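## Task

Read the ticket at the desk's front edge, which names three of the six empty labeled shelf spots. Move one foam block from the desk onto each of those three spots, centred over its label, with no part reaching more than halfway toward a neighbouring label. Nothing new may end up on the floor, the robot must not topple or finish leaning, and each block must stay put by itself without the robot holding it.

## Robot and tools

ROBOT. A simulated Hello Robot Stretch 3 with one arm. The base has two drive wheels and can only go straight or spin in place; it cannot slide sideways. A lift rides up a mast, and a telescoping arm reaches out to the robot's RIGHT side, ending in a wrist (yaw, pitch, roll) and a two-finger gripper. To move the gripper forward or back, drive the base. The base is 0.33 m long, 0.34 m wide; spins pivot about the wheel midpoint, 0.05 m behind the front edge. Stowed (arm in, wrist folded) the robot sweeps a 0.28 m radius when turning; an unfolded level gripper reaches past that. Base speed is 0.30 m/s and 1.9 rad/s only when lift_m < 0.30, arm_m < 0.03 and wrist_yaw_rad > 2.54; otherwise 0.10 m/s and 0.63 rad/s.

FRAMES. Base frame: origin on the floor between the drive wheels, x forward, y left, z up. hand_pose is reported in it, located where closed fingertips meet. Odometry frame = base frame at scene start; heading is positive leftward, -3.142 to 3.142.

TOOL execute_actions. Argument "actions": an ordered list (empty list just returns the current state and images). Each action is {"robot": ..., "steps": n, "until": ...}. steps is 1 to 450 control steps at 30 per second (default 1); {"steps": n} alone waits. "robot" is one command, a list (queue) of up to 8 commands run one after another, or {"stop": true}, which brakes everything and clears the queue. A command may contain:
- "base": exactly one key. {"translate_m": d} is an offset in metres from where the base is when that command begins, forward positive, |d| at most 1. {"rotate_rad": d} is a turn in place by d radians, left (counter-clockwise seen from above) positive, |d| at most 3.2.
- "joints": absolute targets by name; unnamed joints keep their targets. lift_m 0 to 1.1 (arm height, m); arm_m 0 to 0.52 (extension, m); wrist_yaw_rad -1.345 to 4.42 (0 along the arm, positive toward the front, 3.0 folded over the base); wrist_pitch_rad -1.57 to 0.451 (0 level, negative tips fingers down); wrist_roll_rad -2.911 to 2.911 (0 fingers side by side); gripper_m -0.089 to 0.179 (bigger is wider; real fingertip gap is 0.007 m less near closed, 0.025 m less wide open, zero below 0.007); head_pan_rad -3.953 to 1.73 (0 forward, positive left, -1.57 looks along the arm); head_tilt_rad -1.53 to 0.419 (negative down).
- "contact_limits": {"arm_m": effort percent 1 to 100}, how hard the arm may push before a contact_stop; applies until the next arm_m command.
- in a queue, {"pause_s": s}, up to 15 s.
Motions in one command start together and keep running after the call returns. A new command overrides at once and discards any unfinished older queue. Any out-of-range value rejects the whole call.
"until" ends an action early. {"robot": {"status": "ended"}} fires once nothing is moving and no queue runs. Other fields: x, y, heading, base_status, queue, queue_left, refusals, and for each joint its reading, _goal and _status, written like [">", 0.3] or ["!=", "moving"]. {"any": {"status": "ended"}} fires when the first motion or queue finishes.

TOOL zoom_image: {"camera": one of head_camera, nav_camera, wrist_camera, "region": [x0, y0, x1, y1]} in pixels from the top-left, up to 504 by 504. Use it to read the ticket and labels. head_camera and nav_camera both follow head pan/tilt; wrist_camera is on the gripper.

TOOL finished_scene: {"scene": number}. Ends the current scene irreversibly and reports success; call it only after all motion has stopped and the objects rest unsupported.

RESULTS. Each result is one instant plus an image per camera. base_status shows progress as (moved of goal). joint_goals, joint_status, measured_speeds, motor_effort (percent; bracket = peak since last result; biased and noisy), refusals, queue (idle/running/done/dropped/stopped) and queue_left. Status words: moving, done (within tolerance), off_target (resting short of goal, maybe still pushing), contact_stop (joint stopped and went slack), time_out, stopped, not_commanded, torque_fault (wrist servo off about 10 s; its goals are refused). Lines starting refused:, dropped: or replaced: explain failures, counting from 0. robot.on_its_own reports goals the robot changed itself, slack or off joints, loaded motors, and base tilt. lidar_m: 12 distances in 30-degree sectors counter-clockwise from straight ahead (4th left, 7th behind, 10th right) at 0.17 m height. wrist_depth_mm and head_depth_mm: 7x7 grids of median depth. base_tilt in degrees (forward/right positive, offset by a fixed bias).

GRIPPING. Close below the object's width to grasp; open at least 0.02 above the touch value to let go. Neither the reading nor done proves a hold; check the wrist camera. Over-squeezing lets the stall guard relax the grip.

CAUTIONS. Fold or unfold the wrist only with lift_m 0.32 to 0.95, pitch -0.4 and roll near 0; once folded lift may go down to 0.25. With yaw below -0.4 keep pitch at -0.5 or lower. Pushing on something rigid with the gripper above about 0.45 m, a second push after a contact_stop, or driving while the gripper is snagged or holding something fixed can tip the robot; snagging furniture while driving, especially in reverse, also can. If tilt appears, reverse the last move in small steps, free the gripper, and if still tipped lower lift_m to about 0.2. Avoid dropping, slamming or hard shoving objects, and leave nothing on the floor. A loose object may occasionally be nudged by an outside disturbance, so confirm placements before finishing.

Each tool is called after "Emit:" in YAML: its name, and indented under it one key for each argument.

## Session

Emit:
execute_actions:
  actions: []

Scene clock: 0.00 s.
robot.base_odometry: x=+0.000 y=+0.000 heading=+0.000 (m, m, rad; robot's odometry frame)
robot.turned_by_wheels: +0.000 (rad since the last result)
robot.turned_by_imu: +0.000 (rad since the last result)
robot.base_tilt: forward=-0.5 right=-0.3 (deg)
robot.lidar_m: 2.12 1.12 1.20 1.70 1.75 1.65 1.72 2.26 2.78 2.89 2.19 2.07
robot.head_depth_mm: 1923 1977 1961 1951 1942 1931 1955 / 1986 2075 2052 2035 2063 2054 2033 / 1987 2160 2175 2158 2153 2147 2137 / 2004 2258 2277 2265 2267 2250 2239 / 1983 2384 2402 2399 2370 2410 2342 / 1990 2525 2494 2463 2461 2462 2377 / 1992 2199 2226 2207 2131 1621 1631
robot.base_status: not_commanded
robot.joint_positions: lift_m=+0.438 arm_m=+0.001 wrist_yaw_rad=+3.094 wrist_pitch_rad=-0.527 wrist_roll_rad=+0.014 gripper_m=+0.037 head_pan_rad=-0.020 head_tilt_rad=-0.007
robot.joint_goals: lift_m=+0.438 arm_m=+0.001 wrist_yaw_rad=+3.094 wrist_pitch_rad=-0.527 wrist_roll_rad=+0.014 gripper_m=+0.037 head_pan_rad=-0.020 head_tilt_rad=-0.007
robot.joint_status: lift_m=not_commanded arm_m=not_commanded wrist_yaw_rad=not_commanded wrist_pitch_rad=not_commanded wrist_roll_rad=not_commanded gripper_m=not_commanded head_pan_rad=not_commanded head_tilt_rad=not_commanded
robot.measured_speeds: translate_m=+0.000 rotate_rad=+0.000 lift_m=+0.000 arm_m=+0.000 wrist_yaw_rad=+0.000 wrist_pitch_rad=+0.000 wrist_roll_rad=+0.000 head_pan_rad=+0.000 head_tilt_rad=+0.000
robot: refusals=0 queue=idle queue_left=0
robot.motor_effort: left_wheel=+0 right_wheel=+0 lift_m=+33 arm_m=+0 wrist_yaw_rad=+1 wrist_pitch_rad=+7 wrist_roll_rad=+0 gripper_m=-1 head_pan_rad=+0 head_tilt_rad=+2 (%)
robot.hand_pose: x=-0.0113 y=+0.0628 z=+0.4266 quat_wxyz=(+0.202, +0.691, +0.167, +0.673) (m; robot's base frame)
robot.wrist_depth_mm: - - - - - - - / - - - - - - - / - - - - - - - / 821 823 871 875 892 890 917 / 710 725 - 740 737 751 767 / 628 625 - 629 660 657 651 / 545 541 - 573 549 562 564
pictures: head_camera (sideways: a quarter turn clockwise sets it upright), nav_camera (sideways: a quarter turn counterclockwise sets it upright), wrist_camera
Images, in order (width x height): head_camera 896x504, nav_camera 672x504, wrist_camera 644x364.

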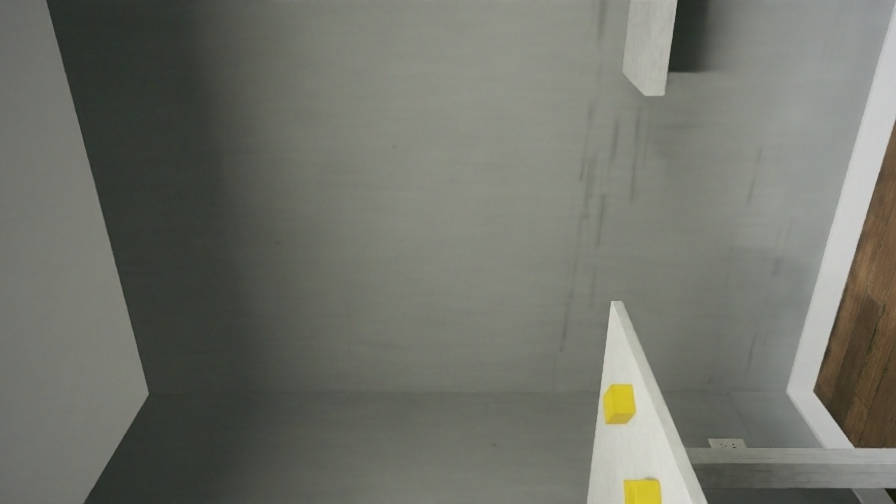

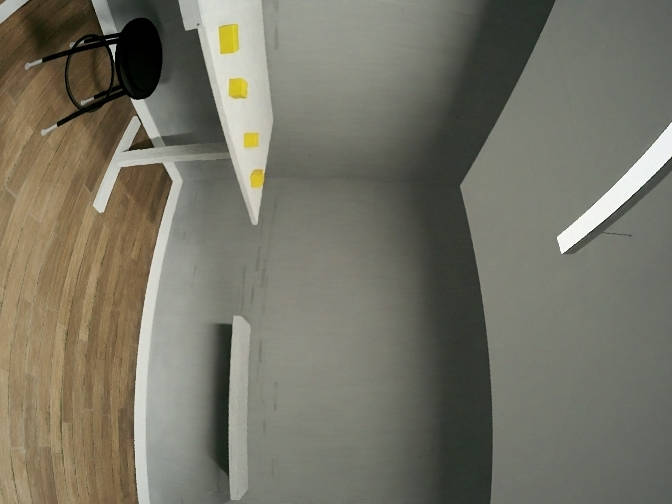

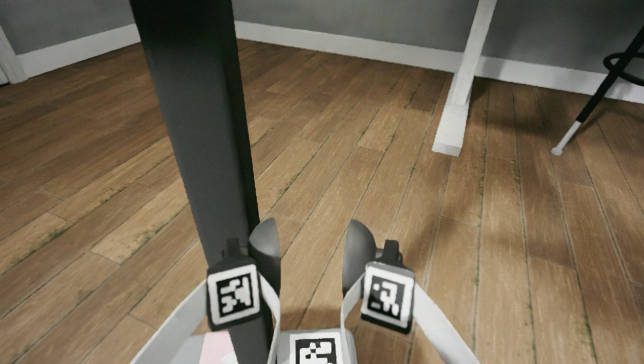

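Emit:
execute_actions:
  actions:
    - {"robot":{"joints":{"head_pan_rad":0.95,"head_tilt_rad":-0.5,"lift_m":0.29,"wrist_pitch_rad":-0.4}},"steps":100,"until":{"robot":{"head_pan_rad_status":"done"}}}

Emit:
execute_actions:
  actions:
    - {"robot":{"joints":{"head_pan_rad":-1.9,"head_tilt_rad":-0.3}},"steps":100,"until":{"robot":{"status":"ended"}}}

Scene clock: 13.73 s.
robot.base_odometry: x=+0.000 y=+0.000 heading=+0.000 (m, m, rad; robot's odometry frame)
robot.turned_by_wheels: +0.000 (rad since the last result)
robot.turned_by_imu: +0.001 (rad since the last result)
robot.base_tilt: forward=-0.4 right=-0.3 (deg)
robot.lidar_m: 2.12 1.12 1.20 1.70 1.76 1.65 1.72 2.25 2.79 2.88 2.19 2.07
robot.head_depth_mm: 1472 1601 985 1860 1849 1584 1351 / 1457 1577 1142 1463 1827 1581 1345 / 1446 1546 1137 927 1978 1634 1347 / 1429 1546 1146 1808 1965 1633 1352 / 1391 1507 1153 1321 1897 1575 1354 / 1393 1493 1255 1744 1915 1640 1356 / 1367 1479 1595 1753 1890 1647 1357
robot.base_status: not_commanded
robot.joint_positions: lift_m=+0.350 arm_m=+0.001 wrist_yaw_rad=+3.094 wrist_pitch_rad=-0.422 wrist_roll_rad=+0.014 gripper_m=+0.037 head_pan_rad=+0.943 head_tilt_rad=-0.493
robot.joint_goals: lift_m=+0.290 arm_m=+0.001 wrist_yaw_rad=+3.094 wrist_pitch_rad=-0.400 wrist_roll_rad=+0.014 gripper_m=+0.037 head_pan_rad=+0.950 head_tilt_rad=-0.500
robot.joint_status: lift_m=moving arm_m=not_commanded wrist_yaw_rad=not_commanded wrist_pitch_rad=moving wrist_roll_rad=not_commanded gripper_m=not_commanded head_pan_rad=done head_tilt_rad=done
robot.measured_speeds: translate_m=+0.000 rotate_rad=+0.000 lift_m=-0.110 arm_m=+0.000 wrist_yaw_rad=+0.000 wrist_pitch_rad=+0.000 wrist_roll_rad=+0.000 head_pan_rad=+0.000 head_tilt_rad=+0.000
robot: refusals=0 queue=running queue_left=0
robot.motor_effort: left_wheel=+0(0) right_wheel=+0(0) lift_m=+28(34) arm_m=-1(0) wrist_yaw_rad=+1(1) wrist_pitch_rad=+10(12) wrist_roll_rad=+0(0) gripper_m=+0(1) head_pan_rad=+5(60) head_tilt_rad=-4(32) (%)
robot.hand_pose: x=-0.0106 y=+0.0773 z=+0.3614 quat_wxyz=(+0.166, +0.699, +0.131, +0.683) (m; robot's base frame)
robot.wrist_depth_mm: - - - - - - - / - - - - - - - / - - - - - - - / 841 859 837 886 899 894 903 / 674 703 - 721 725 707 723 / 576 579 - 582 612 609 617 / 497 500 - 527 492 516 513
pictures: head_camera (sideways: a quarter turn clockwise sets it upright), nav_camera (sideways: a quarter turn counterclockwise sets it upright), wrist_camera
Images, in order (width x height): head_camera 896x504, nav_camera 672x504, wrist_camera 644x364.

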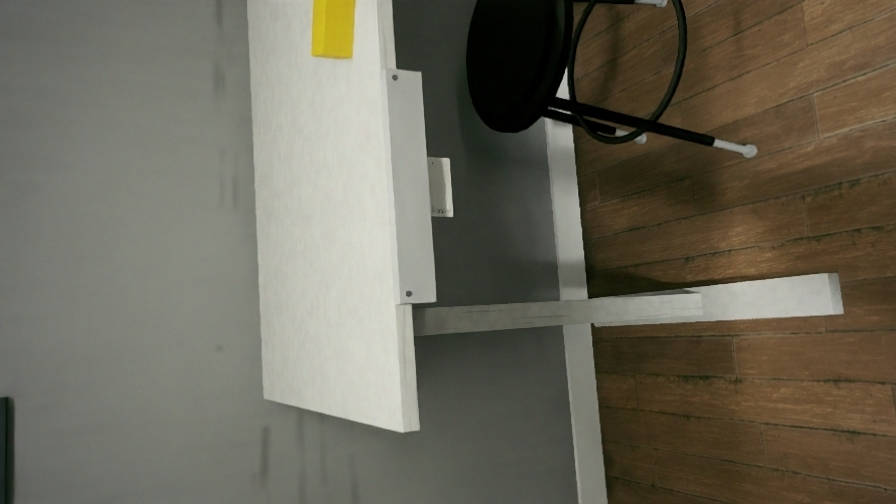

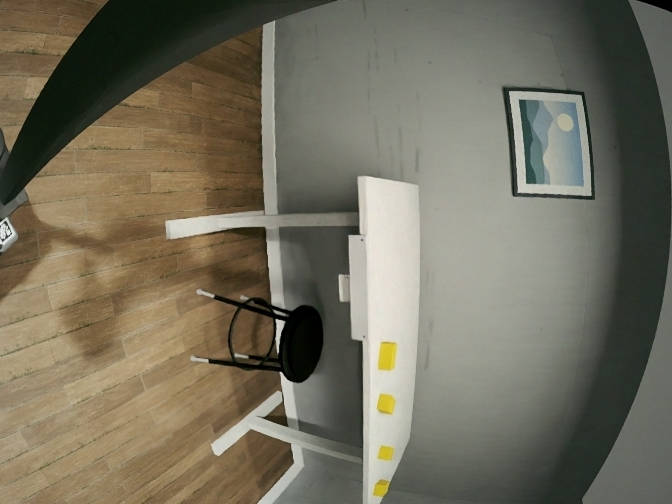

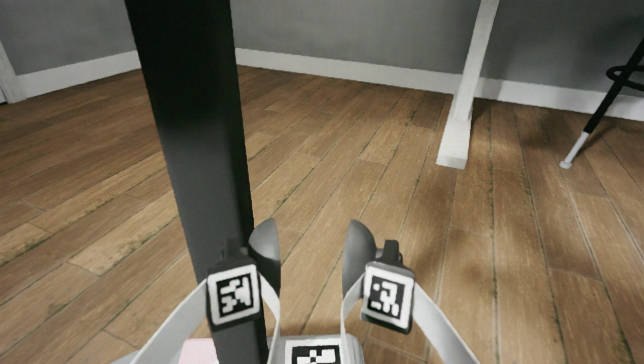

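Scene clock: 15.57 s.
robot.base_odometry: x=+0.000 y=+0.000 heading=+0.000 (m, m, rad; robot's odometry frame)
robot.turned_by_wheels: +0.000 (rad since the last result)
robot.turned_by_imu: +0.000 (rad since the last result)
robot.base_tilt: forward=-0.5 right=-0.3 (deg)
robot.lidar_m: 2.12 1.12 1.20 1.70 1.75 1.66 1.72 2.24 2.79 2.89 2.19 2.07
robot.head_depth_mm: 2596 2749 2805 2980 2710 1996 1577 / 2637 2739 2903 3069 2727 1986 1567 / 2712 2826 2946 3147 2710 2002 1579 / 2752 2897 3030 3263 2709 1994 1587 / 2743 2954 3046 3185 2692 1996 1570 / 2838 2940 3099 3226 2776 2006 1583 / 2837 3045 3092 3265 2720 2003 1579
robot.base_status: not_commanded
robot.joint_positions: lift_m=+0.290 arm_m=+0.001 wrist_yaw_rad=+3.094 wrist_pitch_rad=-0.422 wrist_roll_rad=+0.014 gripper_m=+0.037 head_pan_rad=-1.893 head_tilt_rad=-0.310
robot.joint_goals: lift_m=+0.290 arm_m=+0.001 wrist_yaw_rad=+3.094 wrist_pitch_rad=-0.400 wrist_roll_rad=+0.014 gripper_m=+0.037 head_pan_rad=-1.900 head_tilt_rad=-0.300
robot.joint_status: lift_m=done arm_m=not_commanded wrist_yaw_rad=not_commanded wrist_pitch_rad=done wrist_roll_rad=not_commanded gripper_m=not_commanded head_pan_rad=done head_tilt_rad=done
robot.measured_speeds: translate_m=+0.000 rotate_rad=+0.000 lift_m=+0.000 arm_m=+0.000 wrist_yaw_rad=+0.000 wrist_pitch_rad=+0.000 wrist_roll_rad=+0.000 head_pan_rad=+0.000 head_tilt_rad=+0.000
robot: refusals=0 queue=done queue_left=0
robot.motor_effort: left_wheel=+0(0) right_wheel=+0(1) lift_m=+29(27) arm_m=-1(1) wrist_yaw_rad=+0(0) wrist_pitch_rad=+11(12) wrist_roll_rad=+0(0) gripper_m=+0(1) head_pan_rad=-5(58) head_tilt_rad=+5(24) (%)
robot.hand_pose: x=-0.0106 y=+0.0774 z=+0.3020 quat_wxyz=(+0.166, +0.699, +0.131, +0.683) (m; robot's base frame)
robot.wrist_depth_mm: - - - - - - - / - - - - - - - / - - - - - - - / 756 760 767 777 785 792 784 / 605 600 - 619 631 636 633 / 502 515 - 533 539 525 532 / 445 - - - 435 446 455
pictures: head_camera (sideways: a quarter turn clockwise sets it upright), nav_camera (sideways: a quarter turn counterclockwise sets it upright), wrist_camera
Images, in order (width x height): head_camera 896x504, nav_camera 672x504, wrist_camera 644x364.

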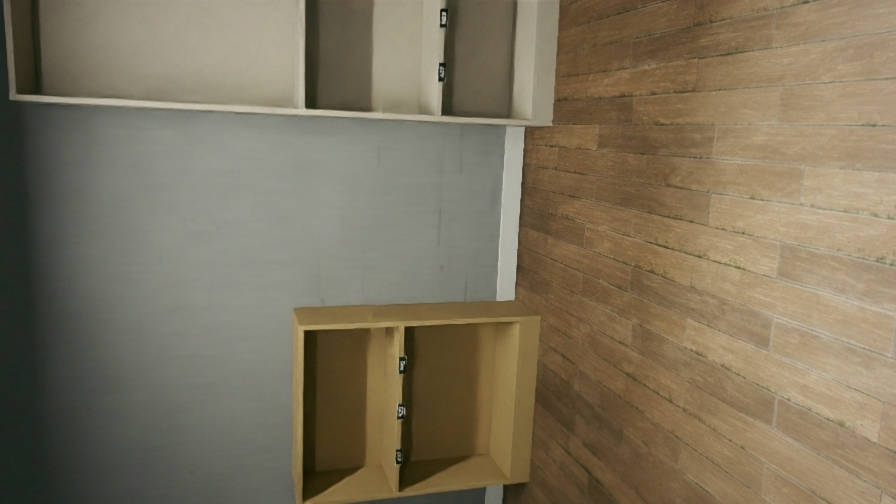

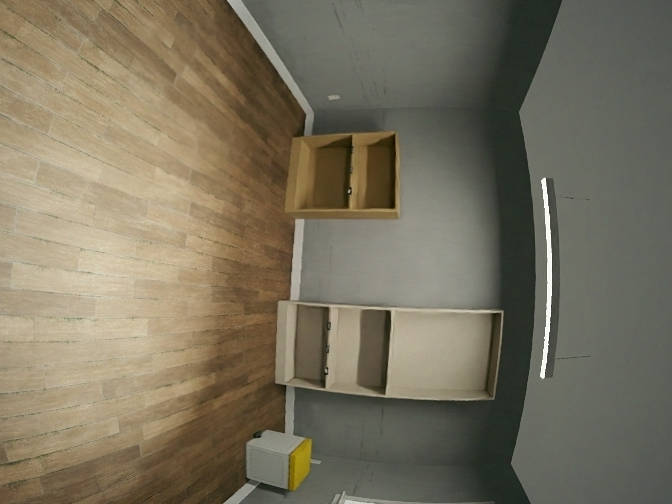

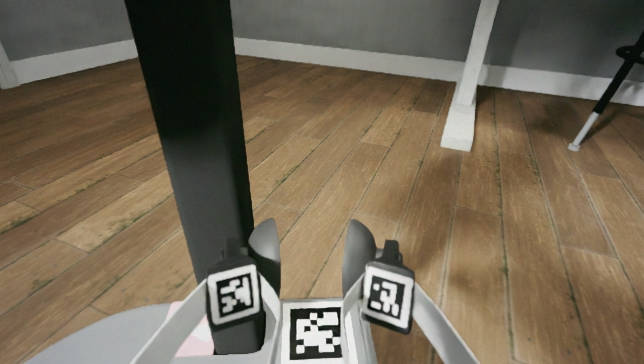

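Emit:
zoom_image:
  camera: "head_camera"
  region: [340,345,470,475]

Emit:
zoom_image:
  camera: "head_camera"
  region: [390,0,500,110]

Region (340, 345, 470, 475) of head_camera's 896x504 image, scaled by 3.877, with more detail than that image has.

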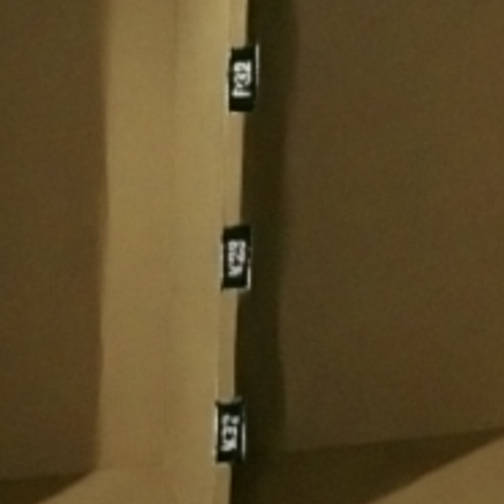

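Region (390, 0, 500, 110) of head_camera's 896x504 image, scaled by 4.582, with more detail than that image has.

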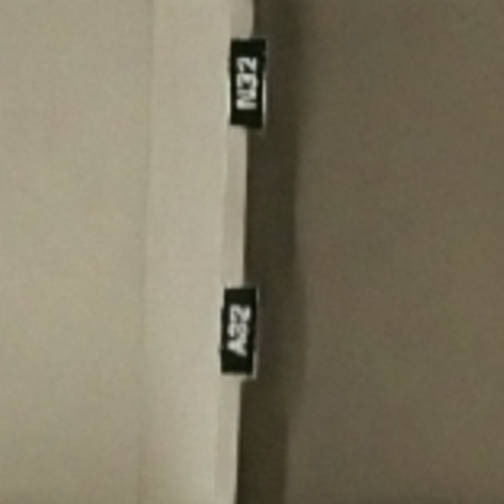

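Emit:
execute_actions:
  actions:
    - {"robot":[{"base":{"rotate_rad":0.665},"joints":{"head_pan_rad":-1.57,"head_tilt_rad":-0.6,"wrist_yaw_rad":2.65}},{"base":{"translate_m":0.30}},{"base":{"rotate_rad":2.03}}],"steps":400,"until":{"robot":{"status":"ended"}}}
    - {"robot":{"joints":{"lift_m":0.735}},"steps":100,"until":{"robot":{"lift_m":[">",0.33]}}}
    - {"robot":{"joints":{"wrist_yaw_rad":0.05,"gripper_m":0.17}},"steps":300,"until":{"robot":{"wrist_yaw_rad":["<",1.0]}}}
    - {"robot":{"joints":{"wrist_pitch_rad":0,"arm_m":0.14}},"steps":300,"until":{"robot":{"status":"ended"}}}

Scene clock: 49.40 s.
robot.base_odometry: x=+0.236 y=+0.185 heading=+2.695 (m, m, rad; robot's odometry frame)
robot.turned_by_wheels: +2.695 (rad since the last result)
robot.turned_by_imu: +2.670 (rad since the last result)
robot.base_tilt: forward=-0.5 right=-0.3 (deg)
robot.lidar_m: 1.79 1.88 2.58 3.05 2.74 2.02 1.94 1.46 0.82 0.93 1.44 1.88
robot.head_depth_mm: 1169 1240 852 642 1097 1512 - / 1172 1244 853 644 1746 1555 - / 1168 1251 858 648 1752 - - / 1184 1253 861 650 1729 1393 1250 / 1178 1258 864 676 1733 1498 1276 / 1186 1297 868 709 1774 1508 1276 / 1188 1306 1447 1601 1779 1504 1269
robot.base_status: done (rotate_rad +2.0299 of +2.0300)
robot.joint_positions: lift_m=+0.735 arm_m=+0.140 wrist_yaw_rad=+0.052 wrist_pitch_rad=-0.024 wrist_roll_rad=+0.014 gripper_m=+0.170 head_pan_rad=-1.577 head_tilt_rad=-0.593
robot.joint_goals: lift_m=+0.735 arm_m=+0.140 wrist_yaw_rad=+0.050 wrist_pitch_rad=+0.000 wrist_roll_rad=+0.014 gripper_m=+0.170 head_pan_rad=-1.570 head_tilt_rad=-0.600
robot.joint_status: lift_m=done arm_m=done wrist_yaw_rad=done wrist_pitch_rad=done wrist_roll_rad=not_commanded gripper_m=done head_pan_rad=done head_tilt_rad=done
robot.measured_speeds: translate_m=+0.000 rotate_rad=+0.000 lift_m=+0.000 arm_m=+0.000 wrist_yaw_rad=+0.000 wrist_pitch_rad=+0.000 wrist_roll_rad=+0.000 head_pan_rad=+0.000 head_tilt_rad=+0.000
robot: refusals=0 queue=done queue_left=0
robot.motor_effort: left_wheel=-1(8) right_wheel=+2(9) lift_m=+36(38) arm_m=+3(5) wrist_yaw_rad=-2(5) wrist_pitch_rad=+12(13) wrist_roll_rad=+0(0) gripper_m=-1(87) head_pan_rad=+4(36) head_tilt_rad=-3(25) (%)
robot.hand_pose: x=-0.0081 y=-0.5398 z=+0.8434 quat_wxyz=(+0.702, +0.027, -0.711, +0.010) (m; robot's base frame)
robot.wrist_depth_mm: 934 959 938 925 929 921 908 / 204 203 181 180 179 176 176 / - - 187 185 182 182 179 / - - - - 197 999 966 / - - - - - - - / - - - - - - - / - - - - - 547 566
pictures: head_camera (sideways: a quarter turn clockwise sets it upright), nav_camera (sideways: a quarter turn counterclockwise sets it upright), wrist_camera
Images, in order (width x height): head_camera 896x504, nav_camera 672x504, wrist_camera 644x364.

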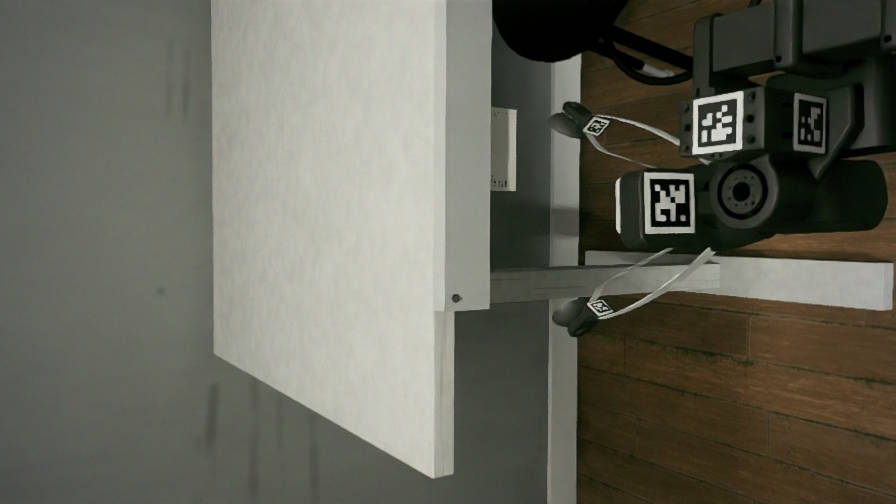

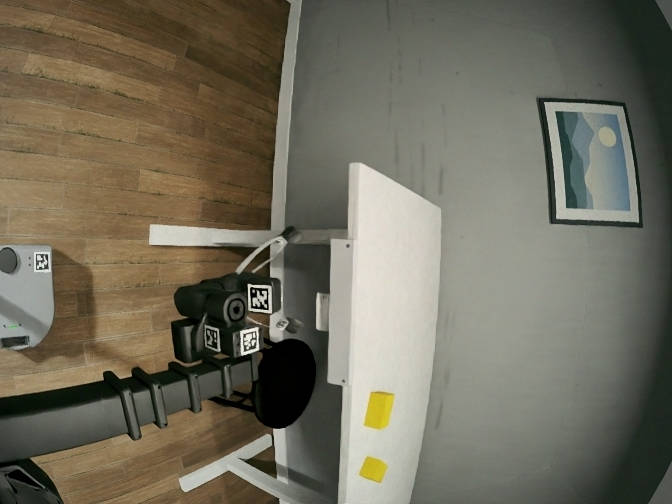

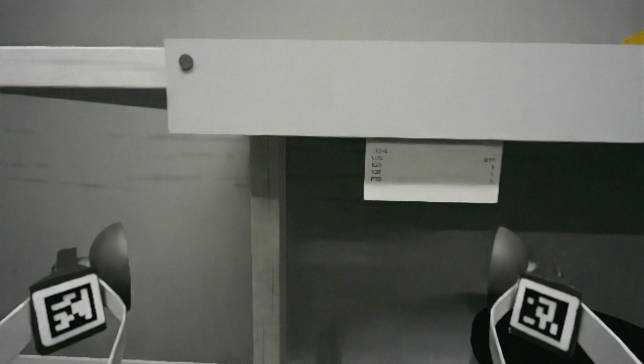

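Emit:
execute_actions:
  actions:
    - {"robot":[{"base":{"translate_m":-0.055},"joints":{"lift_m":0.712,"head_pan_rad":-2.1}},{"joints":{"arm_m":0.278}}],"steps":400,"until":{"robot":{"status":"ended"}}}

Scene clock: 59.63 s.
robot.base_odometry: x=+0.286 y=+0.161 heading=+2.695 (m, m, rad; robot's odometry frame)
robot.turned_by_wheels: +0.000 (rad since the last result)
robot.turned_by_imu: +0.001 (rad since the last result)
robot.base_tilt: forward=-0.4 right=-0.3 (deg)
robot.lidar_m: 1.84 1.94 2.66 3.04 2.67 1.95 1.88 1.41 0.83 0.80 1.44 1.93
robot.head_depth_mm: 1565 1374 946 1625 1712 1483 1267 / 1487 1381 853 2036 1832 1492 1268 / 1405 1400 810 1937 1705 1455 1300 / 1336 1395 858 1223 1102 1500 - / 1276 1332 750 1182 1108 - 1246 / 1223 1293 867 679 1688 1415 1274 / 1172 1236 870 631 1620 - 1275
robot.base_status: done (translate_m -0.0550 of -0.0550)
robot.joint_positions: lift_m=+0.712 arm_m=+0.278 wrist_yaw_rad=+0.052 wrist_pitch_rad=-0.023 wrist_roll_rad=+0.014 gripper_m=+0.170 head_pan_rad=-2.093 head_tilt_rad=-0.593
robot.joint_goals: lift_m=+0.712 arm_m=+0.278 wrist_yaw_rad=+0.050 wrist_pitch_rad=+0.000 wrist_roll_rad=+0.014 gripper_m=+0.170 head_pan_rad=-2.100 head_tilt_rad=-0.600
robot.joint_status: lift_m=done arm_m=done wrist_yaw_rad=done wrist_pitch_rad=done wrist_roll_rad=not_commanded gripper_m=done head_pan_rad=done head_tilt_rad=done
robot.measured_speeds: translate_m=+0.000 rotate_rad=+0.000 lift_m=+0.000 arm_m=+0.000 wrist_yaw_rad=+0.000 wrist_pitch_rad=+0.000 wrist_roll_rad=+0.000 head_pan_rad=+0.000 head_tilt_rad=+0.000
robot: refusals=0 queue=done queue_left=0
robot.motor_effort: left_wheel=-1(4) right_wheel=+2(2) lift_m=+28(35) arm_m=+3(3) wrist_yaw_rad=-2(3) wrist_pitch_rad=+12(12) wrist_roll_rad=+0(0) gripper_m=-1(0) head_pan_rad=-4(46) head_tilt_rad=-4(3) (%)
robot.hand_pose: x=-0.0082 y=-0.6778 z=+0.8208 quat_wxyz=(+0.702, +0.027, -0.711, +0.010) (m; robot's base frame)
robot.wrist_depth_mm: - 55 55 54 54 53 53 / 585 57 56 56 55 55 55 / 873 59 58 57 57 56 362 / 884 860 59 59 58 58 832 / 926 886 61 60 60 59 841 / - 943 482 908 901 940 889 / 971 947 475 960 914 953 900
pictures: head_camera (sideways: a quarter turn clockwise sets it upright), nav_camera (sideways: a quarter turn counterclockwise sets it upright), wrist_camera
Images, in order (width x height): head_camera 896x504, nav_camera 672x504, wrist_camera 644x364.

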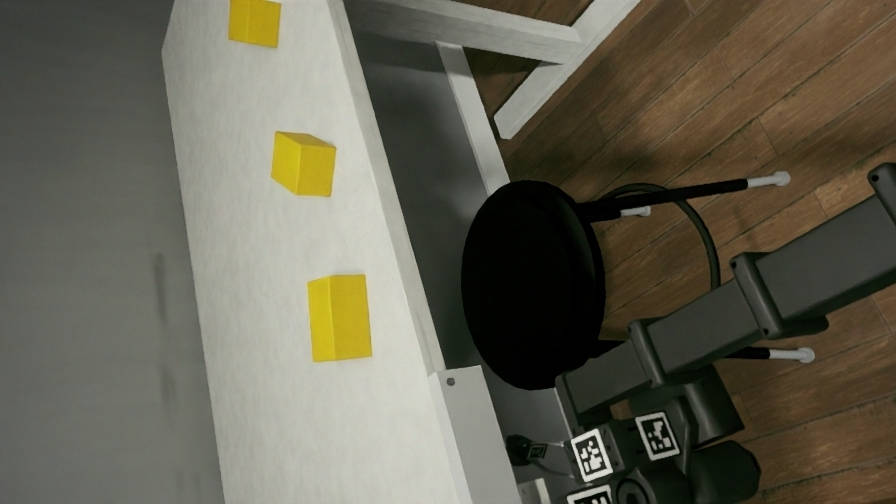

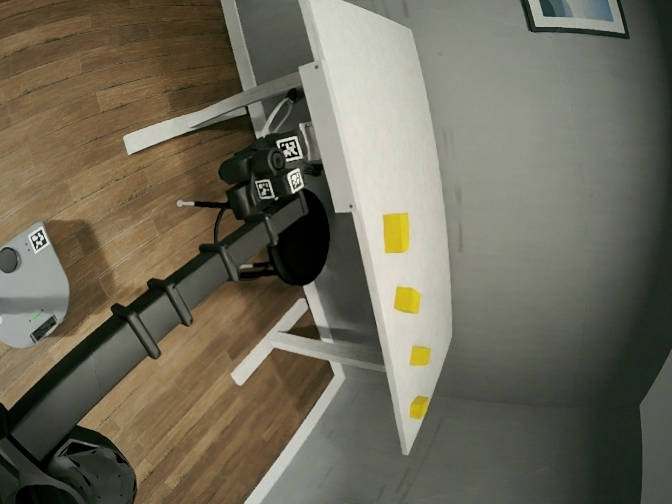

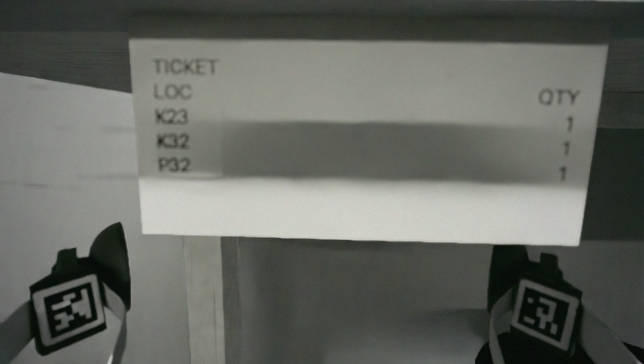

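Emit:
execute_actions:
  actions:
    - {"robot":{"joints":{"arm_m":0.10,"head_pan_rad":-1.8}},"steps":150,"until":{"robot":{"arm_m":["<",0.14]}}}
    - {"robot":{"base":{"translate_m":-0.14},"joints":{"lift_m":1.03,"wrist_yaw_rad":-0.3,"wrist_pitch_rad":-0.4}},"steps":200,"until":{"robot":{"lift_m":[">",1.0]}}}
    - {"robot":{"joints":{"arm_m":0.27}},"steps":300,"until":{"robot":{"status":"ended"}}}

Scene clock: 79.70 s.
robot.base_odometry: x=+0.412 y=+0.101 heading=+2.695 (m, m, rad; robot's odometry frame)
robot.turned_by_wheels: +0.000 (rad since the last result)
robot.turned_by_imu: +0.001 (rad since the last result)
robot.base_tilt: forward=-0.5 right=-0.3 (deg)
robot.lidar_m: 1.98 2.08 2.86 3.06 2.47 1.81 1.75 1.31 0.75 0.78 0.97 1.98
robot.head_depth_mm: 1267 - - 1777 1810 1491 1265 / 1243 - 751 1695 1138 1413 1244 / 1214 - 856 1181 1071 1495 1263 / 1187 - 707 705 1074 1489 1272 / 1158 - - 676 1721 1463 1278 / 1164 - 801 644 1716 1508 1275 / 1139 1216 869 626 1686 1413 1252
robot.base_status: done (translate_m -0.1400 of -0.1400)
robot.joint_positions: lift_m=+1.030 arm_m=+0.270 wrist_yaw_rad=-0.298 wrist_pitch_rad=-0.415 wrist_roll_rad=+0.014 gripper_m=+0.170 head_pan_rad=-1.807 head_tilt_rad=-0.593
robot.joint_goals: lift_m=+1.030 arm_m=+0.270 wrist_yaw_rad=-0.300 wrist_pitch_rad=-0.400 wrist_roll_rad=+0.014 gripper_m=+0.170 head_pan_rad=-1.800 head_tilt_rad=-0.600
robot.joint_status: lift_m=done arm_m=done wrist_yaw_rad=done wrist_pitch_rad=done wrist_roll_rad=not_commanded gripper_m=done head_pan_rad=done head_tilt_rad=done
robot.measured_speeds: translate_m=+0.000 rotate_rad=+0.000 lift_m=+0.000 arm_m=+0.000 wrist_yaw_rad=+0.000 wrist_pitch_rad=+0.000 wrist_roll_rad=+0.000 head_pan_rad=+0.000 head_tilt_rad=+0.000
robot: refusals=0 queue=done queue_left=0
robot.motor_effort: left_wheel=-1(3) right_wheel=+2(2) lift_m=+37(37) arm_m=+3(4) wrist_yaw_rad=-2(4) wrist_pitch_rad=+8(13) wrist_roll_rad=+0(0) gripper_m=+0(1) head_pan_rad=+4(35) head_tilt_rad=-3(3) (%)
robot.hand_pose: x=-0.0875 y=-0.6295 z=+1.0433 quat_wxyz=(+0.658, +0.040, -0.710, -0.247) (m; robot's base frame)
robot.wrist_depth_mm: 664 736 766 812 901 - - / 692 711 770 767 792 823 873 / 492 506 513 510 528 537 543 / 369 381 382 387 394 362 389 / 302 309 308 245 290 307 307 / - 256 257 249 254 263 268 / - 218 221 223 223 225 -
pictures: head_camera (sideways: a quarter turn clockwise sets it upright), nav_camera (sideways: a quarter turn counterclockwise sets it upright), wrist_camera
Images, in order (width x height): head_camera 896x504, nav_camera 672x504, wrist_camera 644x364.

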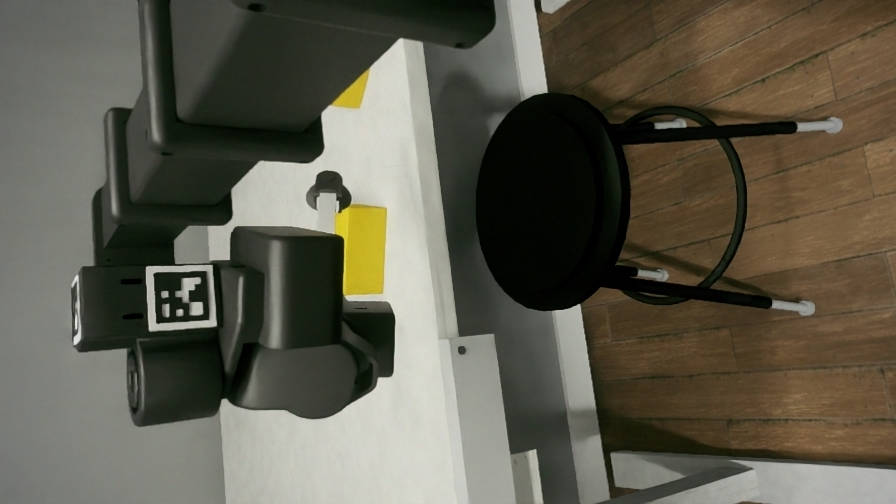

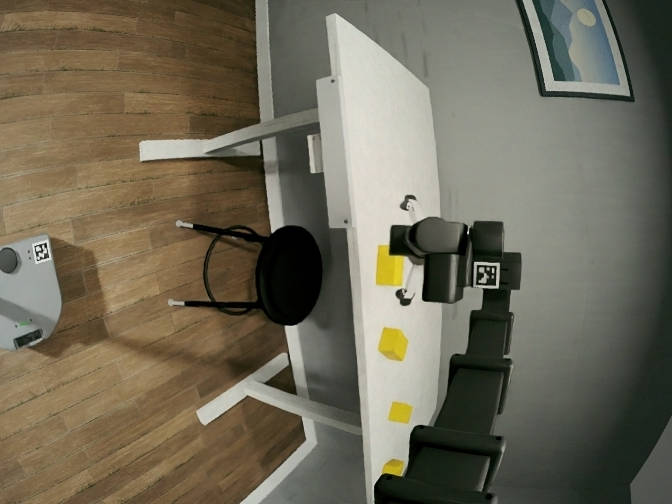

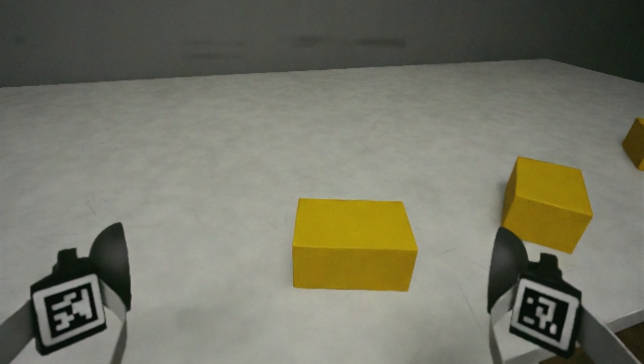

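Emit:
execute_actions:
  actions:
    - {"robot":[{"joints":{"arm_m":0.346,"gripper_m":0.15},"base":{"translate_m":-0.053}},{"joints":{"lift_m":0.965}}],"steps":250,"until":{"robot":{"status":"ended"}}}

Scene clock: 90.80 s.
robot.base_odometry: x=+0.460 y=+0.078 heading=+2.695 (m, m, rad; robot's odometry frame)
robot.turned_by_wheels: +0.000 (rad since the last result)
robot.turned_by_imu: +0.001 (rad since the last result)
robot.base_tilt: forward=-0.5 right=-0.3 (deg)
robot.lidar_m: 2.03 2.13 2.92 3.06 2.40 1.76 1.69 1.76 0.73 0.78 0.98 1.98
robot.head_depth_mm: 1265 1338 899 - - 1452 1267 / 1246 1313 960 - 1700 1481 1269 / 1224 1300 - 1673 1067 1460 1248 / 1200 1282 860 704 1033 1492 1273 / 1177 1268 - 1183 1135 1475 1276 / 1158 1241 863 651 1709 1496 1274 / 1136 1210 870 627 1683 1502 1282
robot.base_status: done (translate_m -0.0530 of -0.0530)
robot.joint_positions: lift_m=+0.965 arm_m=+0.346 wrist_yaw_rad=-0.298 wrist_pitch_rad=-0.415 wrist_roll_rad=+0.014 gripper_m=+0.150 head_pan_rad=-1.807 head_tilt_rad=-0.593
robot.joint_goals: lift_m=+0.965 arm_m=+0.346 wrist_yaw_rad=-0.300 wrist_pitch_rad=-0.400 wrist_roll_rad=+0.014 gripper_m=+0.150 head_pan_rad=-1.800 head_tilt_rad=-0.600
robot.joint_status: lift_m=done arm_m=done wrist_yaw_rad=done wrist_pitch_rad=done wrist_roll_rad=not_commanded gripper_m=done head_pan_rad=done head_tilt_rad=done
robot.measured_speeds: translate_m=+0.000 rotate_rad=+0.000 lift_m=+0.000 arm_m=+0.000 wrist_yaw_rad=+0.000 wrist_pitch_rad=+0.000 wrist_roll_rad=+0.000 head_pan_rad=+0.000 head_tilt_rad=+0.000
robot: refusals=0 queue=done queue_left=0
robot.motor_effort: left_wheel=-1(4) right_wheel=+1(3) lift_m=+28(36) arm_m=+3(3) wrist_yaw_rad=-2(2) wrist_pitch_rad=+8(8) wrist_roll_rad=+0(0) gripper_m=+0(81) head_pan_rad=+4(4) head_tilt_rad=-3(3) (%)
robot.hand_pose: x=-0.0875 y=-0.7054 z=+0.9785 quat_wxyz=(+0.658, +0.040, -0.710, -0.247) (m; robot's base frame)
robot.wrist_depth_mm: 610 652 709 752 802 887 - / 498 504 529 544 544 558 576 / 341 347 351 359 368 370 371 / 259 261 265 268 273 273 202 / 207 216 151 146 161 219 194 / - 177 129 127 129 - 183 / - 146 143 142 145 150 156
pictures: head_camera (sideways: a quarter turn clockwise sets it upright), nav_camera (sideways: a quarter turn counterclockwise sets it upright), wrist_camera
Images, in order (width x height): head_camera 896x504, nav_camera 672x504, wrist_camera 644x364.

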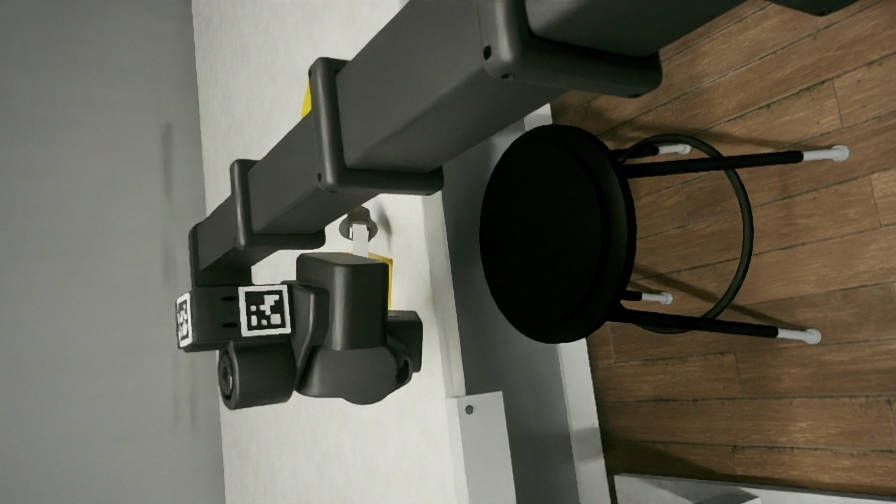

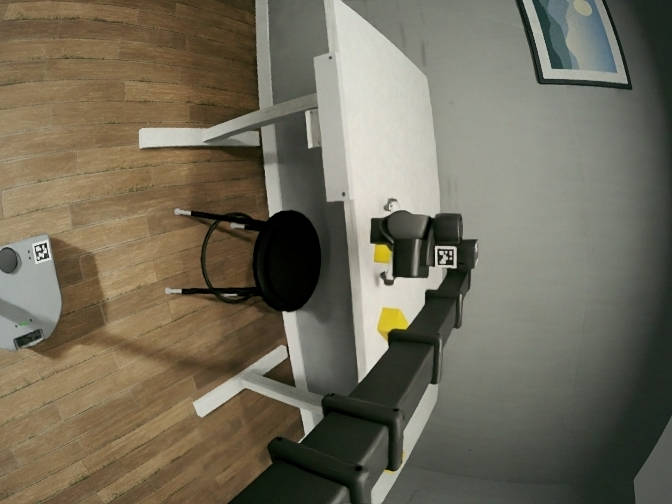

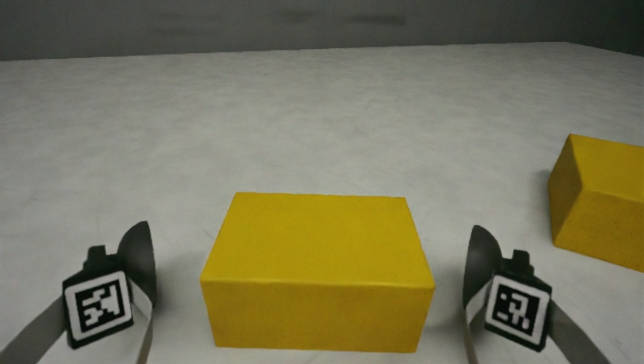

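Emit:
execute_actions:
  actions:
    - {"robot":[{"joints":{"gripper_m":0.055,"arm_m":0.35}},{"joints":{"lift_m":1.0}},{"joints":{"arm_m":0.0}}],"steps":350,"until":{"robot":{"status":"ended"}}}

Scene clock: 101.50 s.
robot.base_odometry: x=+0.460 y=+0.078 heading=+2.695 (m, m, rad; robot's odometry frame)
robot.turned_by_wheels: +0.000 (rad since the last result)
robot.turned_by_imu: +0.002 (rad since the last result)
robot.base_tilt: forward=-0.5 right=-0.3 (deg)
robot.lidar_m: 2.03 2.14 2.94 3.06 2.39 1.75 1.70 1.76 0.73 0.78 0.98 1.98
robot.head_depth_mm: 1267 1338 846 - - - - / 1244 1311 905 - - - - / 1225 1291 882 - - - - / 1198 1278 861 677 - - - / 1178 1259 869 676 - - - / 1167 1232 867 649 1699 1472 1275 / 1143 1209 872 628 1677 1491 1279
robot.base_status: done (translate_m -0.0530 of -0.0530)
robot.joint_positions: lift_m=+1.000 arm_m=+0.002 wrist_yaw_rad=-0.298 wrist_pitch_rad=-0.418 wrist_roll_rad=+0.014 gripper_m=+0.056 head_pan_rad=-1.807 head_tilt_rad=-0.593
robot.joint_goals: lift_m=+1.000 arm_m=+0.000 wrist_yaw_rad=-0.300 wrist_pitch_rad=-0.400 wrist_roll_rad=+0.014 gripper_m=+0.055 head_pan_rad=-1.800 head_tilt_rad=-0.600
robot.joint_status: lift_m=done arm_m=done wrist_yaw_rad=done wrist_pitch_rad=done wrist_roll_rad=not_commanded gripper_m=done head_pan_rad=done head_tilt_rad=done
robot.measured_speeds: translate_m=+0.000 rotate_rad=+0.000 lift_m=+0.000 arm_m=+0.000 wrist_yaw_rad=+0.000 wrist_pitch_rad=+0.000 wrist_roll_rad=+0.000 head_pan_rad=+0.000 head_tilt_rad=+0.000
robot: refusals=0 queue=done queue_left=0
robot.motor_effort: left_wheel=-1(1) right_wheel=+1(1) lift_m=+37(38) arm_m=-3(3) wrist_yaw_rad=-2(2) wrist_pitch_rad=+9(9) wrist_roll_rad=+0(0) gripper_m=-16(95) head_pan_rad=+4(5) head_tilt_rad=-4(3) (%)
robot.hand_pose: x=-0.0874 y=-0.3611 z=+1.0125 quat_wxyz=(+0.657, +0.041, -0.710, -0.248) (m; robot's base frame)
robot.wrist_depth_mm: 854 915 972 - - - - / 608 637 643 655 676 629 630 / 427 432 440 440 463 525 - / 321 343 384 - - - - / 341 - 145 147 157 - - / - - 126 126 125 - - / - - 142 137 142 - -
pictures: head_camera (sideways: a quarter turn clockwise sets it upright), nav_camera (sideways: a quarter turn counterclockwise sets it upright), wrist_camera
Images, in order (width x height): head_camera 896x504, nav_camera 672x504, wrist_camera 644x364.

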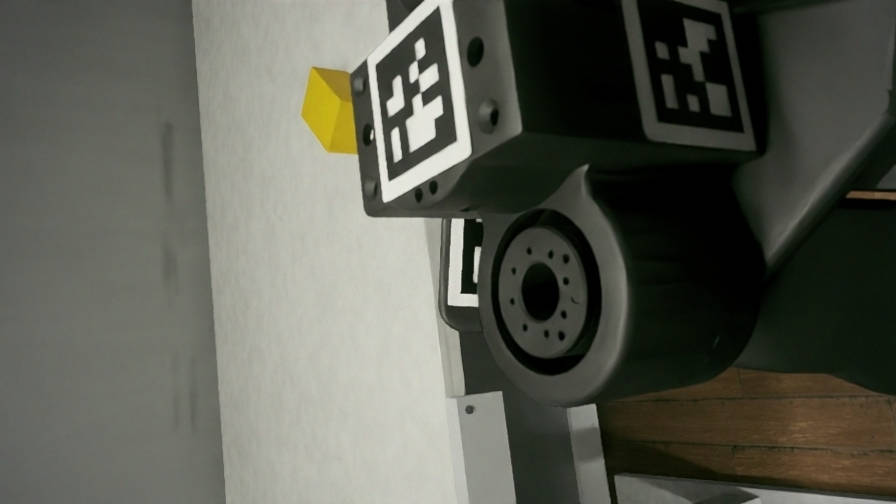

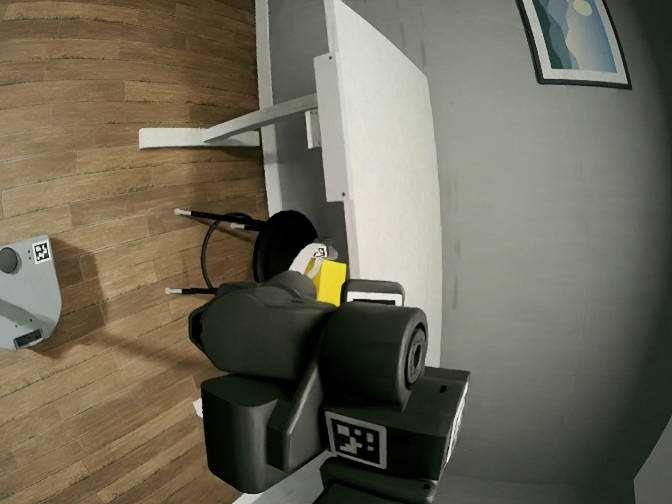

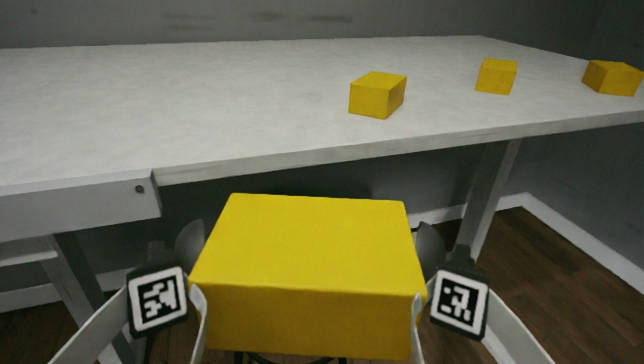

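Emit:
execute_actions:
  actions:
    - {"robot":{"joints":{"lift_m":0.29,"wrist_yaw_rad":2.62,"head_pan_rad":-1.57,"head_tilt_rad":-0.9},"base":{"rotate_rad":1.80}},"steps":250,"until":{"robot":{"base_status":"done"}}}
    - {"robot":{"base":{"translate_m":1.0}},"steps":250,"until":{"robot":{"lift_m":["<",0.295],"translate_m":[">=",0.2]}}}
    - {"robot":{"base":{"translate_m":1.0}},"steps":250,"until":{"robot":{"translate_m":[">=",0.6]}}}
    - {"robot":{"base":{"translate_m":1.0}},"steps":250,"until":{"robot":{"y":["<",-1.395]}}}
    - {"robot":[{"base":{"translate_m":1.0}},{"base":{"rotate_rad":1.345}}],"steps":400,"until":{"robot":{"status":"ended"}}}
    - {"robot":{"joints":{"lift_m":0.68}},"steps":100,"until":{"robot":{"lift_m":[">",0.33]}}}
    - {"robot":{"joints":{"wrist_yaw_rad":0.0,"arm_m":0.1}},"steps":300,"until":{"robot":{"status":"ended"}}}

Scene clock: 136.23 s.
robot.base_odometry: x=-0.082 y=-2.375 heading=-0.443 (m, m, rad; robot's odometry frame)
robot.turned_by_wheels: +3.145 (rad since the last result)
robot.turned_by_imu: +3.135 (rad since the last result)
robot.base_tilt: forward=-0.5 right=-0.3 (deg)
robot.lidar_m: 1.10 1.15 1.58 3.11 3.50 2.74 2.20 1.18 0.62 0.62 0.86 1.14
robot.head_depth_mm: 554 642 1086 1351 1453 - - / 561 847 914 900 1447 - 1127 / 563 890 967 870 - 1229 1130 / 566 895 967 860 1294 1253 1137 / 568 901 969 1302 1325 1270 1137 / 572 902 970 1313 1322 1273 1140 / 574 913 975 1323 1332 1276 1142
robot.base_status: done (rotate_rad +1.3449 of +1.3450)
robot.joint_positions: lift_m=+0.680 arm_m=+0.100 wrist_yaw_rad=+0.003 wrist_pitch_rad=-0.419 wrist_roll_rad=+0.014 gripper_m=+0.056 head_pan_rad=-1.577 head_tilt_rad=-0.889
robot.joint_goals: lift_m=+0.680 arm_m=+0.100 wrist_yaw_rad=+0.000 wrist_pitch_rad=-0.400 wrist_roll_rad=+0.014 gripper_m=+0.055 head_pan_rad=-1.570 head_tilt_rad=-0.900
robot.joint_status: lift_m=done arm_m=done wrist_yaw_rad=done wrist_pitch_rad=done wrist_roll_rad=not_commanded gripper_m=done head_pan_rad=done head_tilt_rad=done
robot.measured_speeds: translate_m=+0.000 rotate_rad=+0.000 lift_m=+0.000 arm_m=+0.000 wrist_yaw_rad=+0.000 wrist_pitch_rad=+0.000 wrist_roll_rad=+0.000 head_pan_rad=+0.000 head_tilt_rad=+0.000
robot: refusals=0 queue=done queue_left=0
robot.motor_effort: left_wheel=-1(6) right_wheel=+1(7) lift_m=+37(39) arm_m=+3(3) wrist_yaw_rad=-3(4) wrist_pitch_rad=+10(10) wrist_roll_rad=+0(0) gripper_m=-17(18) head_pan_rad=+5(31) head_tilt_rad=-5(27) (%)
robot.hand_pose: x=-0.0209 y=-0.4688 z=+0.6922 quat_wxyz=(+0.687, +0.147, -0.696, -0.147) (m; robot's base frame)
robot.wrist_depth_mm: 474 469 472 473 457 257 524 / 500 502 504 506 471 278 573 / 387 391 398 402 386 591 615 / 312 311 306 307 312 671 663 / 697 669 146 146 158 759 735 / 757 736 125 126 125 825 818 / 711 719 142 137 142 838 855
pictures: head_camera (sideways: a quarter turn clockwise sets it upright), nav_camera (sideways: a quarter turn counterclockwise sets it upright), wrist_camera
Images, in order (width x height): head_camera 896x504, nav_camera 672x504, wrist_camera 644x364.

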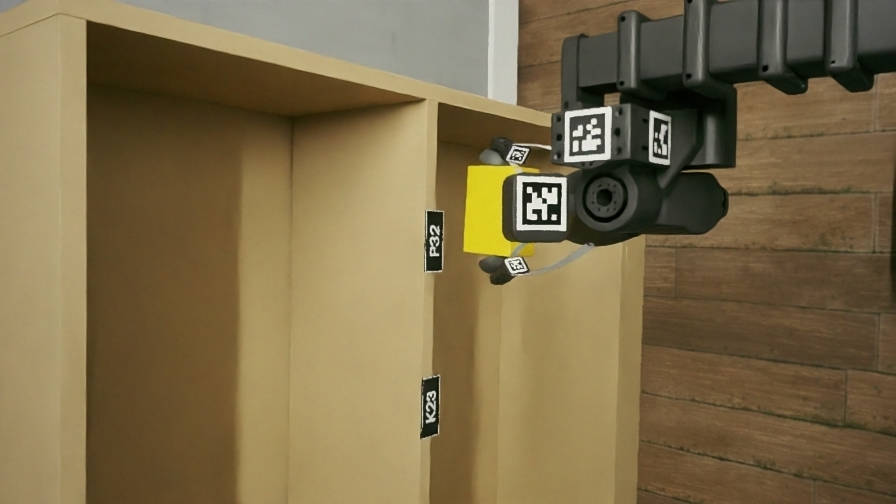

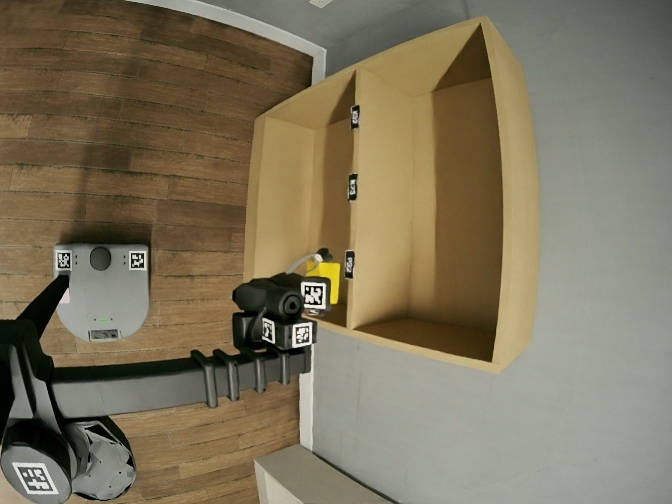

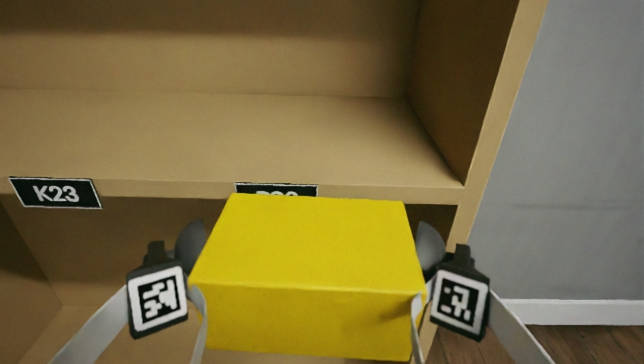

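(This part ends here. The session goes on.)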